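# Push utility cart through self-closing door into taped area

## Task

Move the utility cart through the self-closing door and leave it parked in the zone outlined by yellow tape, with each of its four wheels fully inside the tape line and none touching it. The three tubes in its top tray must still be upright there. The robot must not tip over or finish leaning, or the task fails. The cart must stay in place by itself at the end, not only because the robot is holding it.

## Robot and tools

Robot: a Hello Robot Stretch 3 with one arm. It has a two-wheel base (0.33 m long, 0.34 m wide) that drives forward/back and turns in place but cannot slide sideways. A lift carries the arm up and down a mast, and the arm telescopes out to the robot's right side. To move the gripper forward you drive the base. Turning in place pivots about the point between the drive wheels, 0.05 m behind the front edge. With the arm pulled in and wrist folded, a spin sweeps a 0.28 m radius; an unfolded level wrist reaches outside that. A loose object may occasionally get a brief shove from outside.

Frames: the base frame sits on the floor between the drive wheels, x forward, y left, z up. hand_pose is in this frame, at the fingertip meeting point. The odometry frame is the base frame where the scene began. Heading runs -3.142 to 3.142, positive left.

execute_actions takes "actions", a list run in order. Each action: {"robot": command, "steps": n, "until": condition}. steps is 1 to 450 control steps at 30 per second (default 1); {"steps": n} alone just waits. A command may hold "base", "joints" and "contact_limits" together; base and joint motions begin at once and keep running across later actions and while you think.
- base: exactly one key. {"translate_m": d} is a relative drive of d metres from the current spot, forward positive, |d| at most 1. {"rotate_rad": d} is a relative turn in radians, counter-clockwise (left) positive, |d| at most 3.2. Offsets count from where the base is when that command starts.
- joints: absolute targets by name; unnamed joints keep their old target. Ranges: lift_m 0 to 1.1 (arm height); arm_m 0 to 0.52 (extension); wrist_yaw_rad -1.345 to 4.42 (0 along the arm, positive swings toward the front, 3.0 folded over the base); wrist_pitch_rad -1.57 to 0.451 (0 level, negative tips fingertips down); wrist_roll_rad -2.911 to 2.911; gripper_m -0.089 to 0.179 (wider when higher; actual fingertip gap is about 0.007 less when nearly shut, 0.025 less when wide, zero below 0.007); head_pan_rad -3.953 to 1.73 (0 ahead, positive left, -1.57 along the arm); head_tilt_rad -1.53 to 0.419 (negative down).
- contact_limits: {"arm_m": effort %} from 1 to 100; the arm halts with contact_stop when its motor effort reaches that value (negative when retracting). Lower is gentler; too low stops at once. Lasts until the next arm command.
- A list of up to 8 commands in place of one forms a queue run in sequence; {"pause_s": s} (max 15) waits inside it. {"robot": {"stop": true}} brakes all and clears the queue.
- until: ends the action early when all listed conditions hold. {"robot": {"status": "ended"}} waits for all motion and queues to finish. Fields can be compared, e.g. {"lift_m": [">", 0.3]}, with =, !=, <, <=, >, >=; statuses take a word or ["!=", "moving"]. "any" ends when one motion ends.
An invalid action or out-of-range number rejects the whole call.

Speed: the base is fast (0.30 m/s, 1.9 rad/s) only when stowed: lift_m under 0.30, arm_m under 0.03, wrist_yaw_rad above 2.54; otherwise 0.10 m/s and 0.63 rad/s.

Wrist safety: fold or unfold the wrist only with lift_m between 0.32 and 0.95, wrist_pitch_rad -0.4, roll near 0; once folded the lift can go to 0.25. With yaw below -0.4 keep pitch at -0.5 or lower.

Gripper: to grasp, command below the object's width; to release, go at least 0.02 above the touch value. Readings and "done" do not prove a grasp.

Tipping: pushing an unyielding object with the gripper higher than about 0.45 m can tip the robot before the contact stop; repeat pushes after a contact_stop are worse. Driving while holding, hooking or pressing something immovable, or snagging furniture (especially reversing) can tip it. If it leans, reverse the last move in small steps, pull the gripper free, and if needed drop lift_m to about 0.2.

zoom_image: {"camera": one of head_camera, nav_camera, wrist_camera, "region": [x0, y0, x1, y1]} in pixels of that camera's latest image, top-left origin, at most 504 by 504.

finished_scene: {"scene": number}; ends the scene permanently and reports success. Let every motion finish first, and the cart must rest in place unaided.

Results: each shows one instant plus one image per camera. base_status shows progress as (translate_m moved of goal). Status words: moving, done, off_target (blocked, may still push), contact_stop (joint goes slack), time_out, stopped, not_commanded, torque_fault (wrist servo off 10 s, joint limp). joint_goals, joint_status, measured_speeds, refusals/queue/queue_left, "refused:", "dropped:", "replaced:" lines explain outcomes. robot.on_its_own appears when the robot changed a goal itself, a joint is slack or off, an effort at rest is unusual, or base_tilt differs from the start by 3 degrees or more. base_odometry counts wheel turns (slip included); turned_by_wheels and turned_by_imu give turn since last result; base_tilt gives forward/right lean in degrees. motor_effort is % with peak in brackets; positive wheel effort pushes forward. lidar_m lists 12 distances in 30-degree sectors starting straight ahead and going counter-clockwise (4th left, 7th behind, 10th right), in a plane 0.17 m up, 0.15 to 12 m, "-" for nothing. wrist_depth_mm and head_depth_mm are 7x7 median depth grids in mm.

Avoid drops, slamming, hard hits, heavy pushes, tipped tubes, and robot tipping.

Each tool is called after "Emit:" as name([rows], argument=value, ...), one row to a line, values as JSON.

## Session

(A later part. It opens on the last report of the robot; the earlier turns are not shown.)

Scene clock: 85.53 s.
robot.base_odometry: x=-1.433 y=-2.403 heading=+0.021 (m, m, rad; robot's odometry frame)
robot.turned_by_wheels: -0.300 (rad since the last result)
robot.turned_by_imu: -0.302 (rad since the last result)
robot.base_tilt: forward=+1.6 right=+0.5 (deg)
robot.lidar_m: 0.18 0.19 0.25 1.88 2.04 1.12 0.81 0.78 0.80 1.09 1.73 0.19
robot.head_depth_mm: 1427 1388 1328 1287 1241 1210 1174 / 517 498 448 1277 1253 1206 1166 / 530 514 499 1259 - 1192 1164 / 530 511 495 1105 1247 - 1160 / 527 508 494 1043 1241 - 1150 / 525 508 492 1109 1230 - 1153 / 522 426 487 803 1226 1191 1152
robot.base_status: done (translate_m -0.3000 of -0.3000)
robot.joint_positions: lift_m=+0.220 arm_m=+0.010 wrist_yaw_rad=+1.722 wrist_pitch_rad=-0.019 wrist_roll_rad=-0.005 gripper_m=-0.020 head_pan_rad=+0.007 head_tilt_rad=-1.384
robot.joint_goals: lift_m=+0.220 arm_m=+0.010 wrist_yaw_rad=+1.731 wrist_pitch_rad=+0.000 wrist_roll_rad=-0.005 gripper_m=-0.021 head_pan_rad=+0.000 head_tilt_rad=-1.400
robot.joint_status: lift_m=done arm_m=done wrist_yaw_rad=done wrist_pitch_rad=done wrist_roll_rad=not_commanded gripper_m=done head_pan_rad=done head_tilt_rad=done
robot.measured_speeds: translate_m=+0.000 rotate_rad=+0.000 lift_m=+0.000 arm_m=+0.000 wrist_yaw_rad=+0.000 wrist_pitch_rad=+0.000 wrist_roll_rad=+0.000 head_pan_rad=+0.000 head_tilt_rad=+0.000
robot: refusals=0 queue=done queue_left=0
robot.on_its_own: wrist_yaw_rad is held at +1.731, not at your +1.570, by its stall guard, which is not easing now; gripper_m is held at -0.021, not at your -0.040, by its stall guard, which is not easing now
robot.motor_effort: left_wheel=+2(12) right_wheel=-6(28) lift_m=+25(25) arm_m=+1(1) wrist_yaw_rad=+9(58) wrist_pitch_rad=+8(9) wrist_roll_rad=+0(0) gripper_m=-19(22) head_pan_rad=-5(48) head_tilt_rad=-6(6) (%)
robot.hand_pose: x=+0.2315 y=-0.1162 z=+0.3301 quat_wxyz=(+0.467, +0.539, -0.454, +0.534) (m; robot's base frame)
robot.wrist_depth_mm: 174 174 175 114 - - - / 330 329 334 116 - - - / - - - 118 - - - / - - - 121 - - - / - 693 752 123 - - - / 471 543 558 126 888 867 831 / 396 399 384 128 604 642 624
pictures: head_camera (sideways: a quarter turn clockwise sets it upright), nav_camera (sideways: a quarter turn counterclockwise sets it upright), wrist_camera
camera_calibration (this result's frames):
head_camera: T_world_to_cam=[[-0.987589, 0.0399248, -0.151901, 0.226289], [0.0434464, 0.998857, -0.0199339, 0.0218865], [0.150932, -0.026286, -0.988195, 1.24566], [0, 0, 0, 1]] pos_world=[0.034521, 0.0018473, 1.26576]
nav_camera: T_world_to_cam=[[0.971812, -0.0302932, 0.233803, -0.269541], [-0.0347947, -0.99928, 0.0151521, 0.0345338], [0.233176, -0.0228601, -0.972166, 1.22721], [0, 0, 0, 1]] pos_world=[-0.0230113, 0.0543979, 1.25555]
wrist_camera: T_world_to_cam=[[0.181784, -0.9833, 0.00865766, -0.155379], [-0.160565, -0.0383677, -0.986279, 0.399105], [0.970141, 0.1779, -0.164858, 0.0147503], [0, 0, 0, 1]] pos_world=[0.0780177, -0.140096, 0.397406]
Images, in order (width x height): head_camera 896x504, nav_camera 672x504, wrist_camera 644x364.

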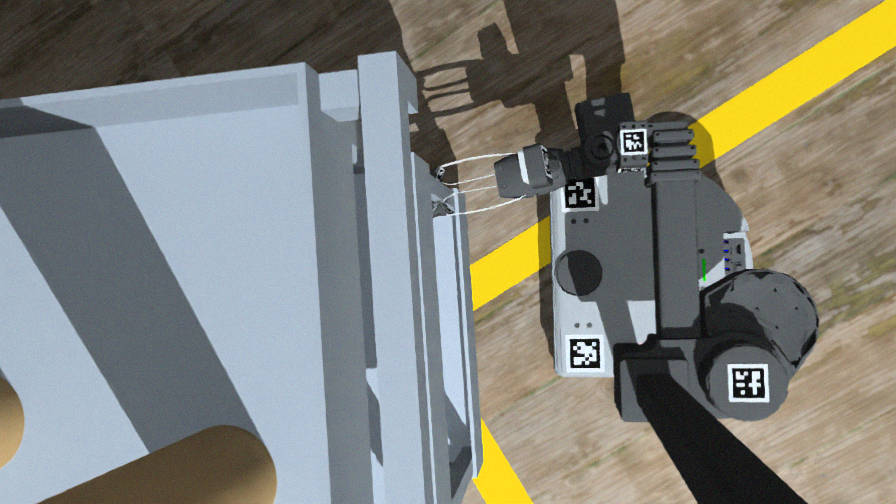

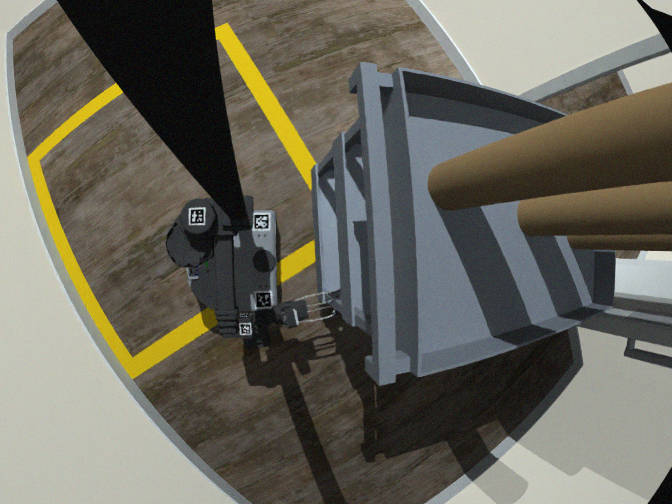

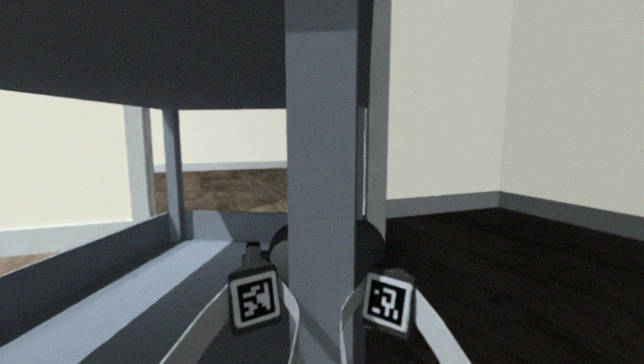

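Gentle continued curve.

Emit:
execute_actions([
  {"robot":[{"base":{"translate_m":-0.15}},{"base":{"rotate_rad":-0.2}},{"base":{"translate_m":-0.17}},{"base":{"rotate_rad":-0.2}},{"base":{"translate_m":-0.17}},{"base":{"rotate_rad":-0.2}},{"base":{"translate_m":-0.17}}],"steps":450,"until":{"robot":{"status":"ended"}}},
])

Scene clock: 100.80 s.
robot.base_odometry: x=-2.050 y=-2.221 heading=-0.579 (m, m, rad; robot's odometry frame)
robot.turned_by_wheels: -0.600 (rad since the last result)
robot.turned_by_imu: -0.600 (rad since the last result)
robot.base_tilt: forward=+1.5 right=+0.5 (deg)
robot.lidar_m: 0.17 0.17 0.21 1.79 1.65 1.54 0.56 0.38 0.35 0.36 0.46 0.18
robot.head_depth_mm: 1426 1386 1325 1280 1087 890 757 / 1422 1371 1320 1278 1255 1130 948 / 524 504 484 1261 - 1191 1159 / 529 511 496 821 1253 - 1161 / 527 509 492 812 1249 - 1148 / 524 506 490 803 1231 - 1155 / 518 506 486 462 1219 1198 1152
robot.base_status: done (translate_m -0.1700 of -0.1700)
robot.joint_positions: lift_m=+0.220 arm_m=+0.010 wrist_yaw_rad=+1.907 wrist_pitch_rad=-0.018 wrist_roll_rad=-0.005 gripper_m=-0.020 head_pan_rad=+0.007 head_tilt_rad=-1.384
robot.joint_goals: lift_m=+0.220 arm_m=+0.010 wrist_yaw_rad=+1.924 wrist_pitch_rad=+0.000 wrist_roll_rad=-0.005 gripper_m=-0.021 head_pan_rad=+0.000 head_tilt_rad=-1.400
robot.joint_status: lift_m=done arm_m=done wrist_yaw_rad=done wrist_pitch_rad=done wrist_roll_rad=not_commanded gripper_m=done head_pan_rad=done head_tilt_rad=done
robot.measured_speeds: translate_m=+0.000 rotate_rad=+0.000 lift_m=+0.000 arm_m=+0.000 wrist_yaw_rad=+0.000 wrist_pitch_rad=+0.000 wrist_roll_rad=+0.000 head_pan_rad=+0.000 head_tilt_rad=+0.000
robot: refusals=0 queue=done queue_left=0
robot.on_its_own: wrist_yaw_rad is held at +1.924, not at your +1.570, by its stall guard, which is not easing now; gripper_m is held at -0.021, not at your -0.040, by its stall guard, which is not easing now; wrist_yaw_rad is at rest, and its effort (+19) is outside its rest range (-12 to +12)
robot.motor_effort: left_wheel=+1(16) right_wheel=-4(25) lift_m=+25(24) arm_m=+1(1) wrist_yaw_rad=+19(65) wrist_pitch_rad=+9(8) wrist_roll_rad=+0(0) gripper_m=-21(23) head_pan_rad=-5(5) head_tilt_rad=-6(7) (%)
robot.hand_pose: x=+0.2201 y=-0.0706 z=+0.3302 quat_wxyz=(+0.416, +0.579, -0.403, +0.574) (m; robot's base frame)
robot.wrist_depth_mm: 173 174 175 111 - - - / 329 333 330 114 - - - / - - - 116 - - - / - - - 119 - - - / - 696 770 122 - - - / 452 540 553 124 890 865 842 / 400 399 378 128 567 641 628
pictures: head_camera (sideways: a quarter turn clockwise sets it upright), nav_camera (sideways: a quarter turn counterclockwise sets it upright), wrist_camera
camera_calibration (this result's frames):
head_camera: T_world_to_cam=[[-0.98758, 0.0403716, -0.15184, 0.22621], [0.043897, 0.998837, -0.019937, 0.0218878], [0.150859, -0.0263547, -0.988204, 1.24567], [0, 0, 0, 1]] pos_world=[0.0345196, 0.00183442, 1.26576]
nav_camera: T_world_to_cam=[[0.971813, -0.0307327, 0.233743, -0.269463], [-0.0352459, -0.999264, 0.0151547, 0.0345332], [0.233105, -0.022966, -0.97218, 1.22723], [0, 0, 0, 1]] pos_world=[-0.0229895, 0.054411, 1.25555]
wrist_camera: T_world_to_cam=[[0.358809, -0.933372, 0.00850346, -0.143821], [-0.150786, -0.0669511, -0.986297, 0.394895], [0.921151, 0.35261, -0.164762, 0.0407122], [0, 0, 0, 1]] pos_world=[0.0736469, -0.122156, 0.397415]
Images, in order (width x height): head_camera 896x504, nav_camera 672x504, wrist_camera 644x364.

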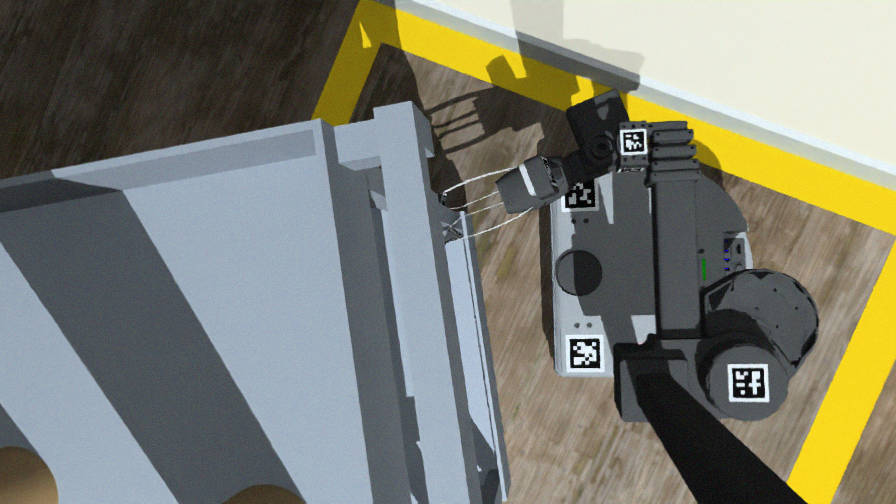

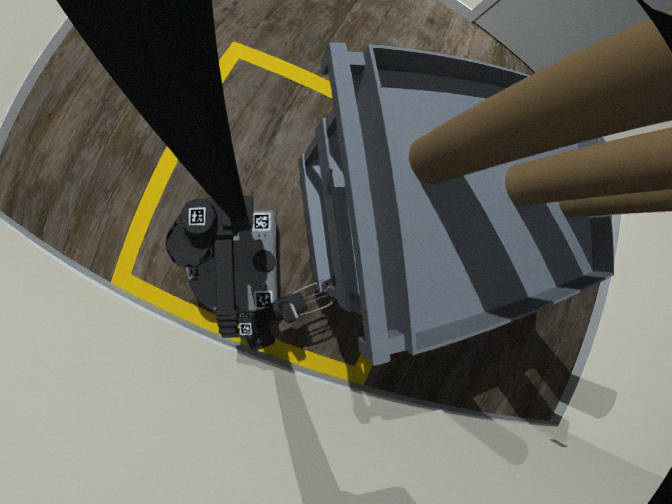

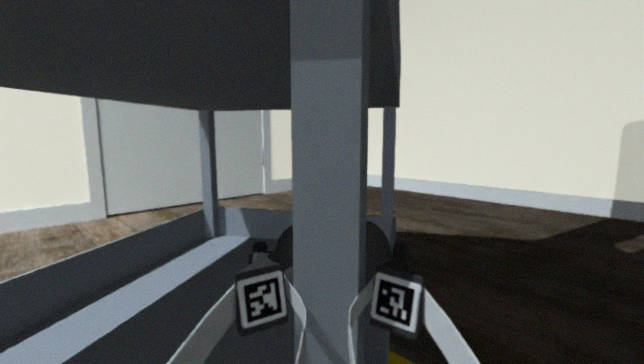

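Emit:
execute_actions([
  {"robot":[{"base":{"rotate_rad":-0.18}},{"base":{"translate_m":-0.17}},{"base":{"rotate_rad":-0.17}},{"base":{"translate_m":-0.36}},{"joints":{"gripper_m":0.13,"head_tilt_rad":-1.0}},{"base":{"translate_m":-0.3}}],"steps":450,"until":{"robot":{"status":"ended"}}},
  {"steps":150,"until":{"robot":{"status":"ended"}}},
])

Scene clock: 117.87 s.
robot.base_odometry: x=-2.569 y=-1.575 heading=-0.928 (m, m, rad; robot's odometry frame)
robot.turned_by_wheels: -0.350 (rad since the last result)
robot.turned_by_imu: -0.355 (rad since the last result)
robot.base_tilt: forward=+1.5 right=+0.5 (deg)
robot.lidar_m: 0.48 0.58 1.90 1.86 0.95 0.73 0.72 0.34 0.27 0.26 0.28 0.40
robot.head_depth_mm: 890 872 851 834 818 798 783 / 901 1134 1292 1261 1217 1127 1081 / 868 745 960 1367 1331 1205 1133 / 834 742 595 959 1275 1209 1119 / 790 740 1012 991 1290 1208 1113 / 638 669 1024 1199 1330 1204 1105 / 586 655 1005 1252 1319 1206 1097
robot.base_status: done (translate_m -0.3000 of -0.3000)
robot.joint_positions: lift_m=+0.220 arm_m=+0.010 wrist_yaw_rad=+1.964 wrist_pitch_rad=-0.018 wrist_roll_rad=-0.005 gripper_m=+0.130 head_pan_rad=+0.007 head_tilt_rad=-1.001
robot.joint_goals: lift_m=+0.220 arm_m=+0.010 wrist_yaw_rad=+1.966 wrist_pitch_rad=+0.000 wrist_roll_rad=-0.005 gripper_m=+0.130 head_pan_rad=+0.000 head_tilt_rad=-1.000
robot.joint_status: lift_m=done arm_m=done wrist_yaw_rad=done wrist_pitch_rad=done wrist_roll_rad=not_commanded gripper_m=done head_pan_rad=done head_tilt_rad=done
robot.measured_speeds: translate_m=+0.000 rotate_rad=+0.000 lift_m=+0.000 arm_m=+0.000 wrist_yaw_rad=+0.000 wrist_pitch_rad=+0.000 wrist_roll_rad=+0.000 head_pan_rad=+0.000 head_tilt_rad=+0.000
robot: refusals=0 queue=done queue_left=0
robot.on_its_own: wrist_yaw_rad is held at +1.966, not at your +1.570, by its stall guard, which is not easing now
robot.motor_effort: left_wheel=+4(12) right_wheel=-4(20) lift_m=+25(25) arm_m=+1(1) wrist_yaw_rad=+2(45) wrist_pitch_rad=+8(8) wrist_roll_rad=+0(0) gripper_m=+1(80) head_pan_rad=-4(4) head_tilt_rad=+0(21) (%)
robot.hand_pose: x=+0.2149 y=-0.0568 z=+0.3302 quat_wxyz=(+0.399, +0.590, -0.386, +0.586) (m; robot's base frame)
robot.wrist_depth_mm: - - - - 388 - 596 / - - 669 503 389 522 575 / - - - - - - 567 / - - - - - - 531 / - - - 815 732 802 514 / 841 - 797 540 429 - 503 / 664 611 628 643 479 607 435
pictures: head_camera (sideways: a quarter turn clockwise sets it upright), nav_camera (sideways: a quarter turn counterclockwise sets it upright), wrist_camera
camera_calibration (this result's frames):
head_camera: T_world_to_cam=[[-0.859283, 0.041244, -0.509834, 0.691663], [0.0477037, 0.998861, 0.000404109, -0.00461233], [0.509271, -0.0239738, -0.860272, 1.0774], [0, 0, 0, 1]] pos_world=[0.0458685, 0.00190935, 1.27949]
nav_camera: T_world_to_cam=[[0.814043, -0.0318009, 0.579933, -0.719406], [-0.037892, -0.999281, -0.00160761, 0.0563686], [0.579567, -0.0206661, -0.814663, 1.0205], [0, 0, 0, 1]] pos_world=[-0.00368299, 0.05454, 1.24866]
wrist_camera: T_world_to_cam=[[0.411778, -0.911244, 0.00850222, -0.13926], [-0.146565, -0.0754334, -0.986321, 0.393682], [0.899421, 0.404899, -0.164619, 0.0482884], [0, 0, 0, 1]] pos_world=[0.0716129, -0.116755, 0.397429]
Images, in order (width x height): head_camera 896x504, nav_camera 672x504, wrist_camera 644x364.

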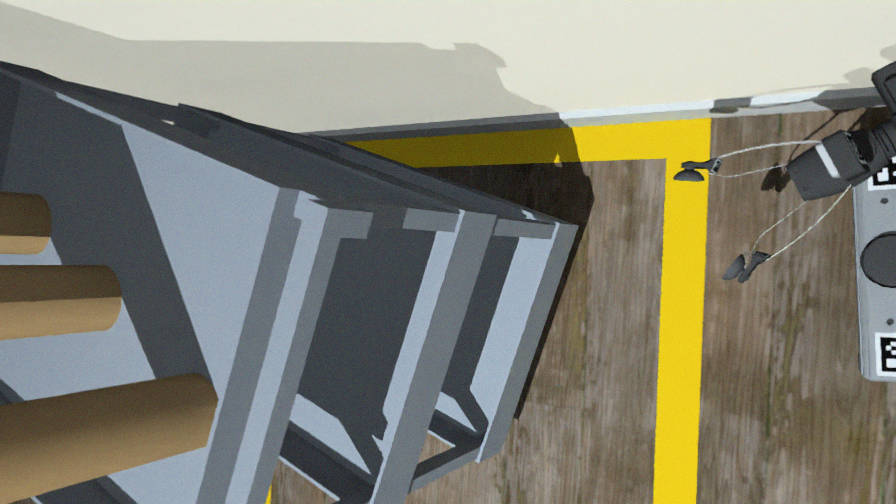

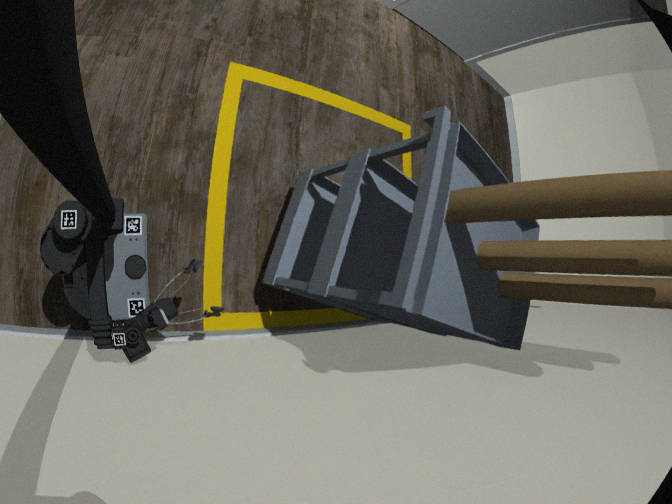

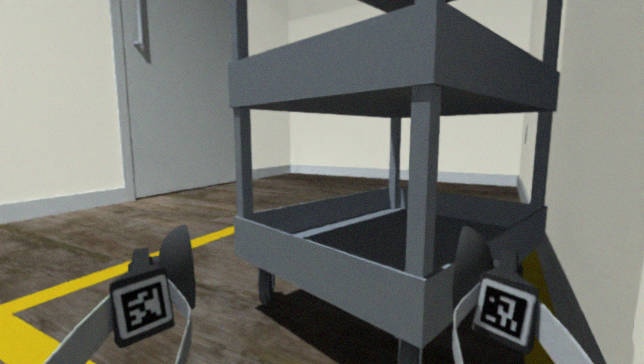

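Emit:
execute_actions([
  {"robot":[{"joints":{"wrist_yaw_rad":2.6,"gripper_m":0.02,"arm_m":0,"lift_m":0.28}},{"base":{"rotate_rad":-1.6}},{"base":{"translate_m":-0.68}},{"base":{"rotate_rad":1.57}},{"base":{"translate_m":1}},{"base":{"translate_m":0.3}},{"base":{"rotate_rad":-1.57}},{"joints":{"wrist_yaw_rad":1.57,"gripper_m":0.13,"lift_m":0.22}}],"steps":450,"until":{"robot":{"status":"ended"}}},
  {"steps":350,"until":{"robot":{"status":"ended"}}},
])

Scene clock: 141.10 s.
robot.base_odometry: x=-1.266 y=-2.248 heading=-2.528 (m, m, rad; robot's odometry frame)
robot.turned_by_wheels: -1.600 (rad since the last result)
robot.turned_by_imu: -1.590 (rad since the last result)
robot.base_tilt: forward=+1.6 right=+0.5 (deg)
robot.lidar_m: 0.54 1.05 1.49 1.77 1.52 1.15 1.11 1.18 1.68 1.99 0.59 0.53
robot.head_depth_mm: 827 734 648 950 1223 1213 1105 / 895 729 1013 959 1236 1205 1107 / 937 1092 1296 1033 1278 1206 1122 / 939 1124 1384 1492 1328 1207 1111 / 942 1119 1373 1485 1338 1208 1114 / 942 1121 1391 1476 1325 1200 1096 / 943 1120 1381 1485 1327 1207 1092
robot.base_status: done (rotate_rad -1.5699 of -1.5700)
robot.joint_positions: lift_m=+0.220 arm_m=+0.000 wrist_yaw_rad=+1.572 wrist_pitch_rad=-0.018 wrist_roll_rad=-0.005 gripper_m=+0.130 head_pan_rad=+0.007 head_tilt_rad=-1.000
robot.joint_goals: lift_m=+0.220 arm_m=+0.000 wrist_yaw_rad=+1.570 wrist_pitch_rad=+0.000 wrist_roll_rad=-0.005 gripper_m=+0.130 head_pan_rad=+0.000 head_tilt_rad=-1.000
robot.joint_status: lift_m=done arm_m=done wrist_yaw_rad=done wrist_pitch_rad=done wrist_roll_rad=not_commanded gripper_m=done head_pan_rad=done head_tilt_rad=done
robot.measured_speeds: translate_m=+0.000 rotate_rad=+0.000 lift_m=+0.000 arm_m=+0.000 wrist_yaw_rad=+0.000 wrist_pitch_rad=+0.000 wrist_roll_rad=+0.000 head_pan_rad=+0.000 head_tilt_rad=+0.000
robot: refusals=0 queue=done queue_left=0
robot.motor_effort: left_wheel=+3(13) right_wheel=-3(13) lift_m=+24(41) arm_m=-4(3) wrist_yaw_rad=-1(3) wrist_pitch_rad=+8(8) wrist_roll_rad=+0(0) gripper_m=+0(82) head_pan_rad=-4(4) head_tilt_rad=+0(0) (%)
robot.hand_pose: x=+0.2344 y=-0.1449 z=+0.3303 quat_wxyz=(+0.506, +0.504, -0.493, +0.497) (m; robot's base frame)
robot.wrist_depth_mm: 912 895 867 423 373 339 310 / 922 899 873 424 388 358 328 / 970 935 905 867 868 860 837 / 960 960 922 901 897 877 855 / - - 933 670 824 756 700 / 848 - 863 461 430 - 537 / 667 605 638 585 435 389 343
pictures: head_camera (sideways: a quarter turn clockwise sets it upright), nav_camera (sideways: a quarter turn counterclockwise sets it upright), wrist_camera
camera_calibration (this result's frames):
head_camera: T_world_to_cam=[[-0.858832, 0.0412873, -0.51059, 0.692645], [0.0477502, 0.998859, 0.000451953, -0.0046749], [0.510027, -0.0239927, -0.859824, 1.07681], [0, 0, 0, 1]] pos_world=[0.0458883, 0.00190762, 1.27953]
nav_camera: T_world_to_cam=[[0.813531, -0.0318425, 0.580649, -0.720336], [-0.0379375, -0.999279, -0.00164681, 0.0564199], [0.580283, -0.0206886, -0.814152, 1.01983], [0, 0, 0, 1]] pos_world=[-0.00363357, 0.0545408, 1.24865]
wrist_camera: T_world_to_cam=[[0.0326, -0.999432, 0.00850224, -0.151492], [-0.164264, -0.0137487, -0.986321, 0.403049], [0.985878, 0.0307574, -0.164619, -0.00805511], [0, 0, 0, 1]] pos_world=[0.0790864, -0.145617, 0.397498]
Images, in order (width x height): head_camera 896x504, nav_camera 672x504, wrist_camera 644x364.

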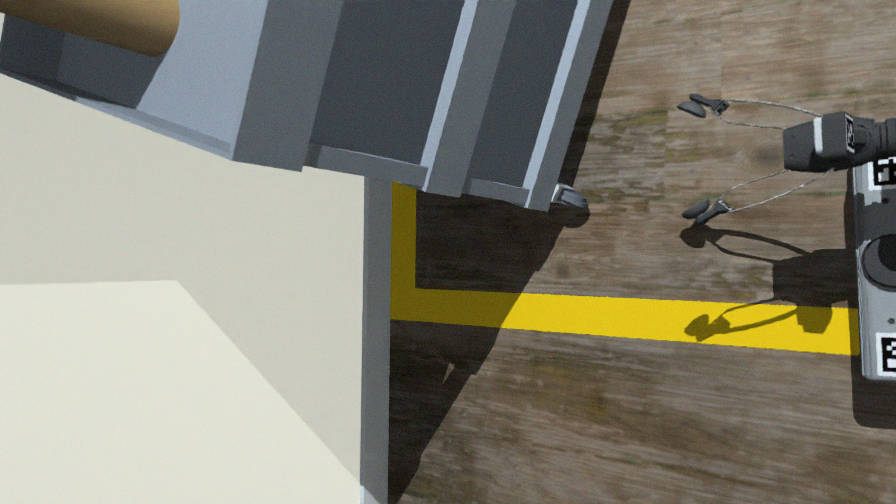

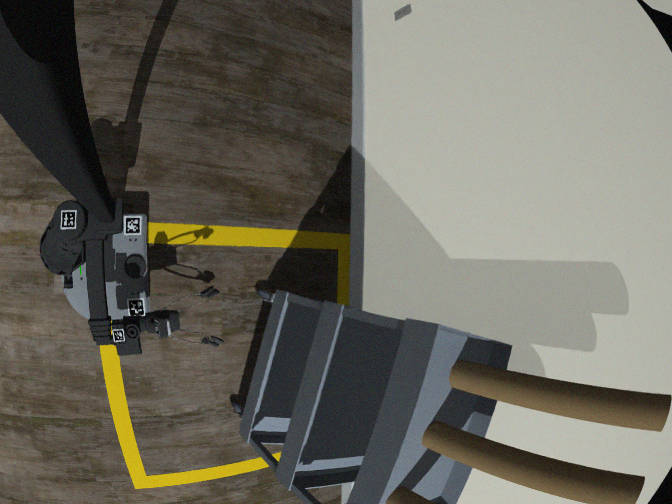

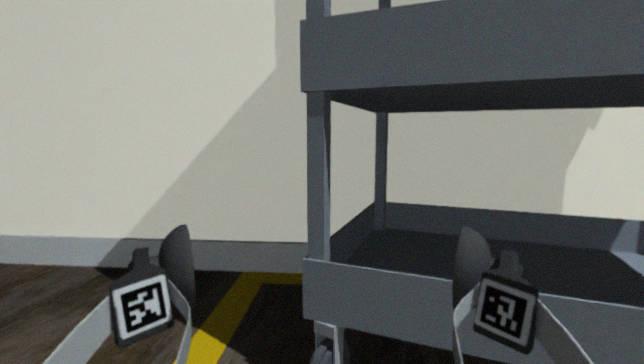

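Emit:
execute_actions([
  {"robot":[{"base":{"translate_m":0.32}},{"joints":{"gripper_m":-0.04}},{"base":{"translate_m":-0.22}},{"joints":{"gripper_m":0.13}},{"base":{"translate_m":-0.4},"joints":{"head_pan_rad":-0.3}},{"joints":{"lift_m":0.1,"wrist_yaw_rad":1.1}}],"steps":450,"until":{"robot":{"status":"ended"}}},
  {"steps":250,"until":{"robot":{"status":"ended"}}},
])

Scene clock: 161.10 s.
robot.base_odometry: x=-1.021 y=-2.075 heading=-2.528 (m, m, rad; robot's odometry frame)
robot.turned_by_wheels: +0.000 (rad since the last result)
robot.turned_by_imu: -0.004 (rad since the last result)
robot.base_tilt: forward=+1.5 right=+0.5 (deg)
robot.lidar_m: 0.61 1.37 1.83 1.78 1.11 0.84 0.81 0.86 1.22 1.98 0.85 0.62
robot.head_depth_mm: 860 1155 1117 1451 1348 1215 1110 / 840 761 1092 1390 1344 1207 1116 / 833 738 1069 1362 1330 1207 1128 / 853 723 1067 1319 1331 1204 1119 / 810 730 1029 1425 1328 1209 1112 / 921 1388 1625 1484 1325 1203 1106 / 1188 1384 1603 1482 1327 1208 1092
robot.base_status: done (translate_m -0.4000 of -0.4000)
robot.joint_positions: lift_m=+0.100 arm_m=+0.000 wrist_yaw_rad=+1.102 wrist_pitch_rad=-0.018 wrist_roll_rad=-0.005 gripper_m=+0.130 head_pan_rad=-0.293 head_tilt_rad=-1.000
robot.joint_goals: lift_m=+0.100 arm_m=+0.000 wrist_yaw_rad=+1.100 wrist_pitch_rad=+0.000 wrist_roll_rad=-0.005 gripper_m=+0.130 head_pan_rad=-0.300 head_tilt_rad=-1.000
robot.joint_status: lift_m=done arm_m=done wrist_yaw_rad=done wrist_pitch_rad=done wrist_roll_rad=not_commanded gripper_m=done head_pan_rad=done head_tilt_rad=done
robot.measured_speeds: translate_m=+0.000 rotate_rad=+0.000 lift_m=+0.000 arm_m=+0.000 wrist_yaw_rad=+0.000 wrist_pitch_rad=+0.000 wrist_roll_rad=+0.000 head_pan_rad=+0.000 head_tilt_rad=+0.000
robot: refusals=0 queue=done queue_left=0
robot.motor_effort: left_wheel=+3(9) right_wheel=-4(17) lift_m=+23(25) arm_m=-1(4) wrist_yaw_rad=-2(26) wrist_pitch_rad=+8(8) wrist_roll_rad=+0(0) gripper_m=+0(99) head_pan_rad=-4(32) head_tilt_rad=+0(0) (%)
robot.hand_pose: x=+0.2068 y=-0.2606 z=+0.2103 quat_wxyz=(+0.608, +0.375, -0.597, +0.366) (m; robot's base frame)
robot.wrist_depth_mm: 934 530 532 573 644 - - / 970 - - - - - - / 966 - - - - - - / 986 490 526 599 696 - - / 901 540 753 827 759 - 905 / 592 - 598 610 604 - 603 / 472 429 443 451 451 424 440
pictures: head_camera (sideways: a quarter turn clockwise sets it upright), nav_camera (sideways: a quarter turn counterclockwise sets it upright), wrist_camera
camera_calibration (this result's frames):
head_camera: T_world_to_cam=[[-0.80841, 0.292867, -0.51059, 0.692337], [0.34036, 0.940295, 0.00045195, -0.00645982], [0.480238, -0.173419, -0.859824, 1.07699], [0, 0, 0, 1]] pos_world=[0.0446796, -0.00991774, 1.27953]
nav_camera: T_world_to_cam=[[0.767913, -0.270475, 0.580649, -0.720058], [-0.331108, -0.943591, -0.00164681, 0.0582082], [0.548341, -0.190993, -0.814152, 1.02003], [0, 0, 0, 1]] pos_world=[0.0128933, 0.0549844, 1.24865]
wrist_camera: T_world_to_cam=[[-0.423627, -0.905797, 0.00849911, -0.146414], [-0.152758, 0.062188, -0.986305, 0.295959], [0.892863, -0.419124, -0.164712, -0.0950205], [0, 0, 0, 1]] pos_world=[0.0680256, -0.190852, 0.277499]
Images, in order (width x height): head_camera 896x504, nav_camera 672x504, wrist_camera 644x364.

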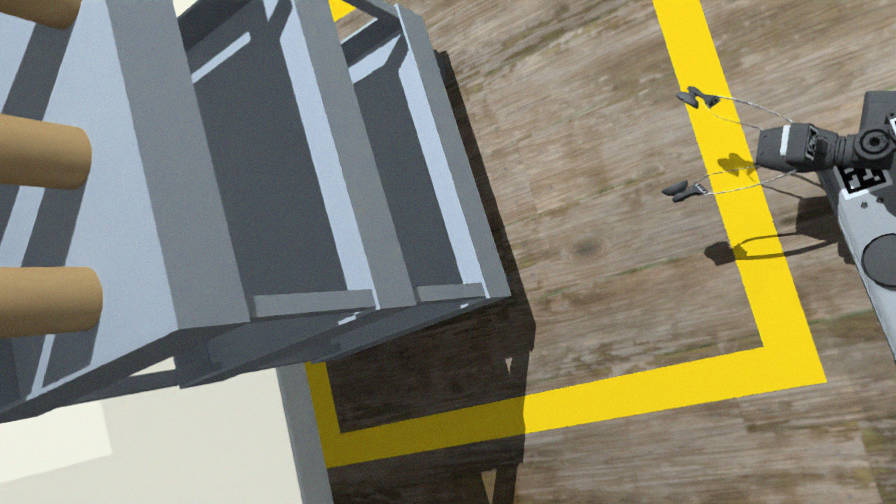

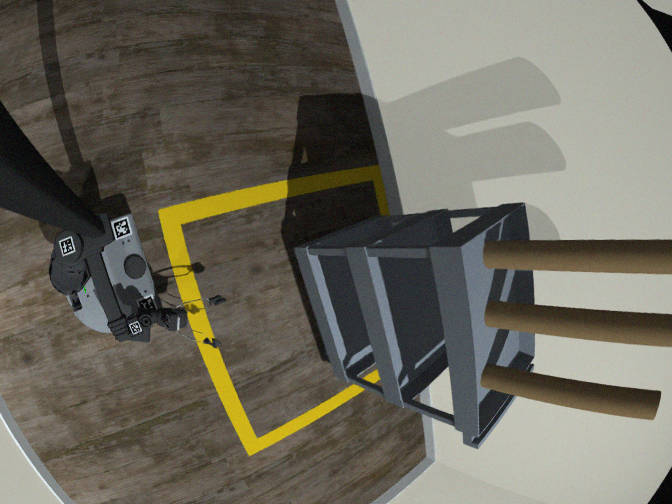

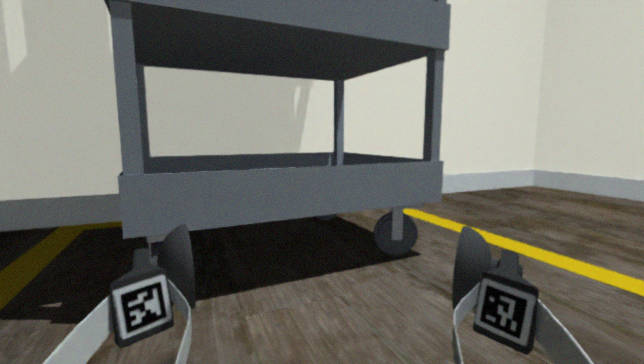

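Emit:
finished_scene(scene=2)

The scene is finished: the task was done.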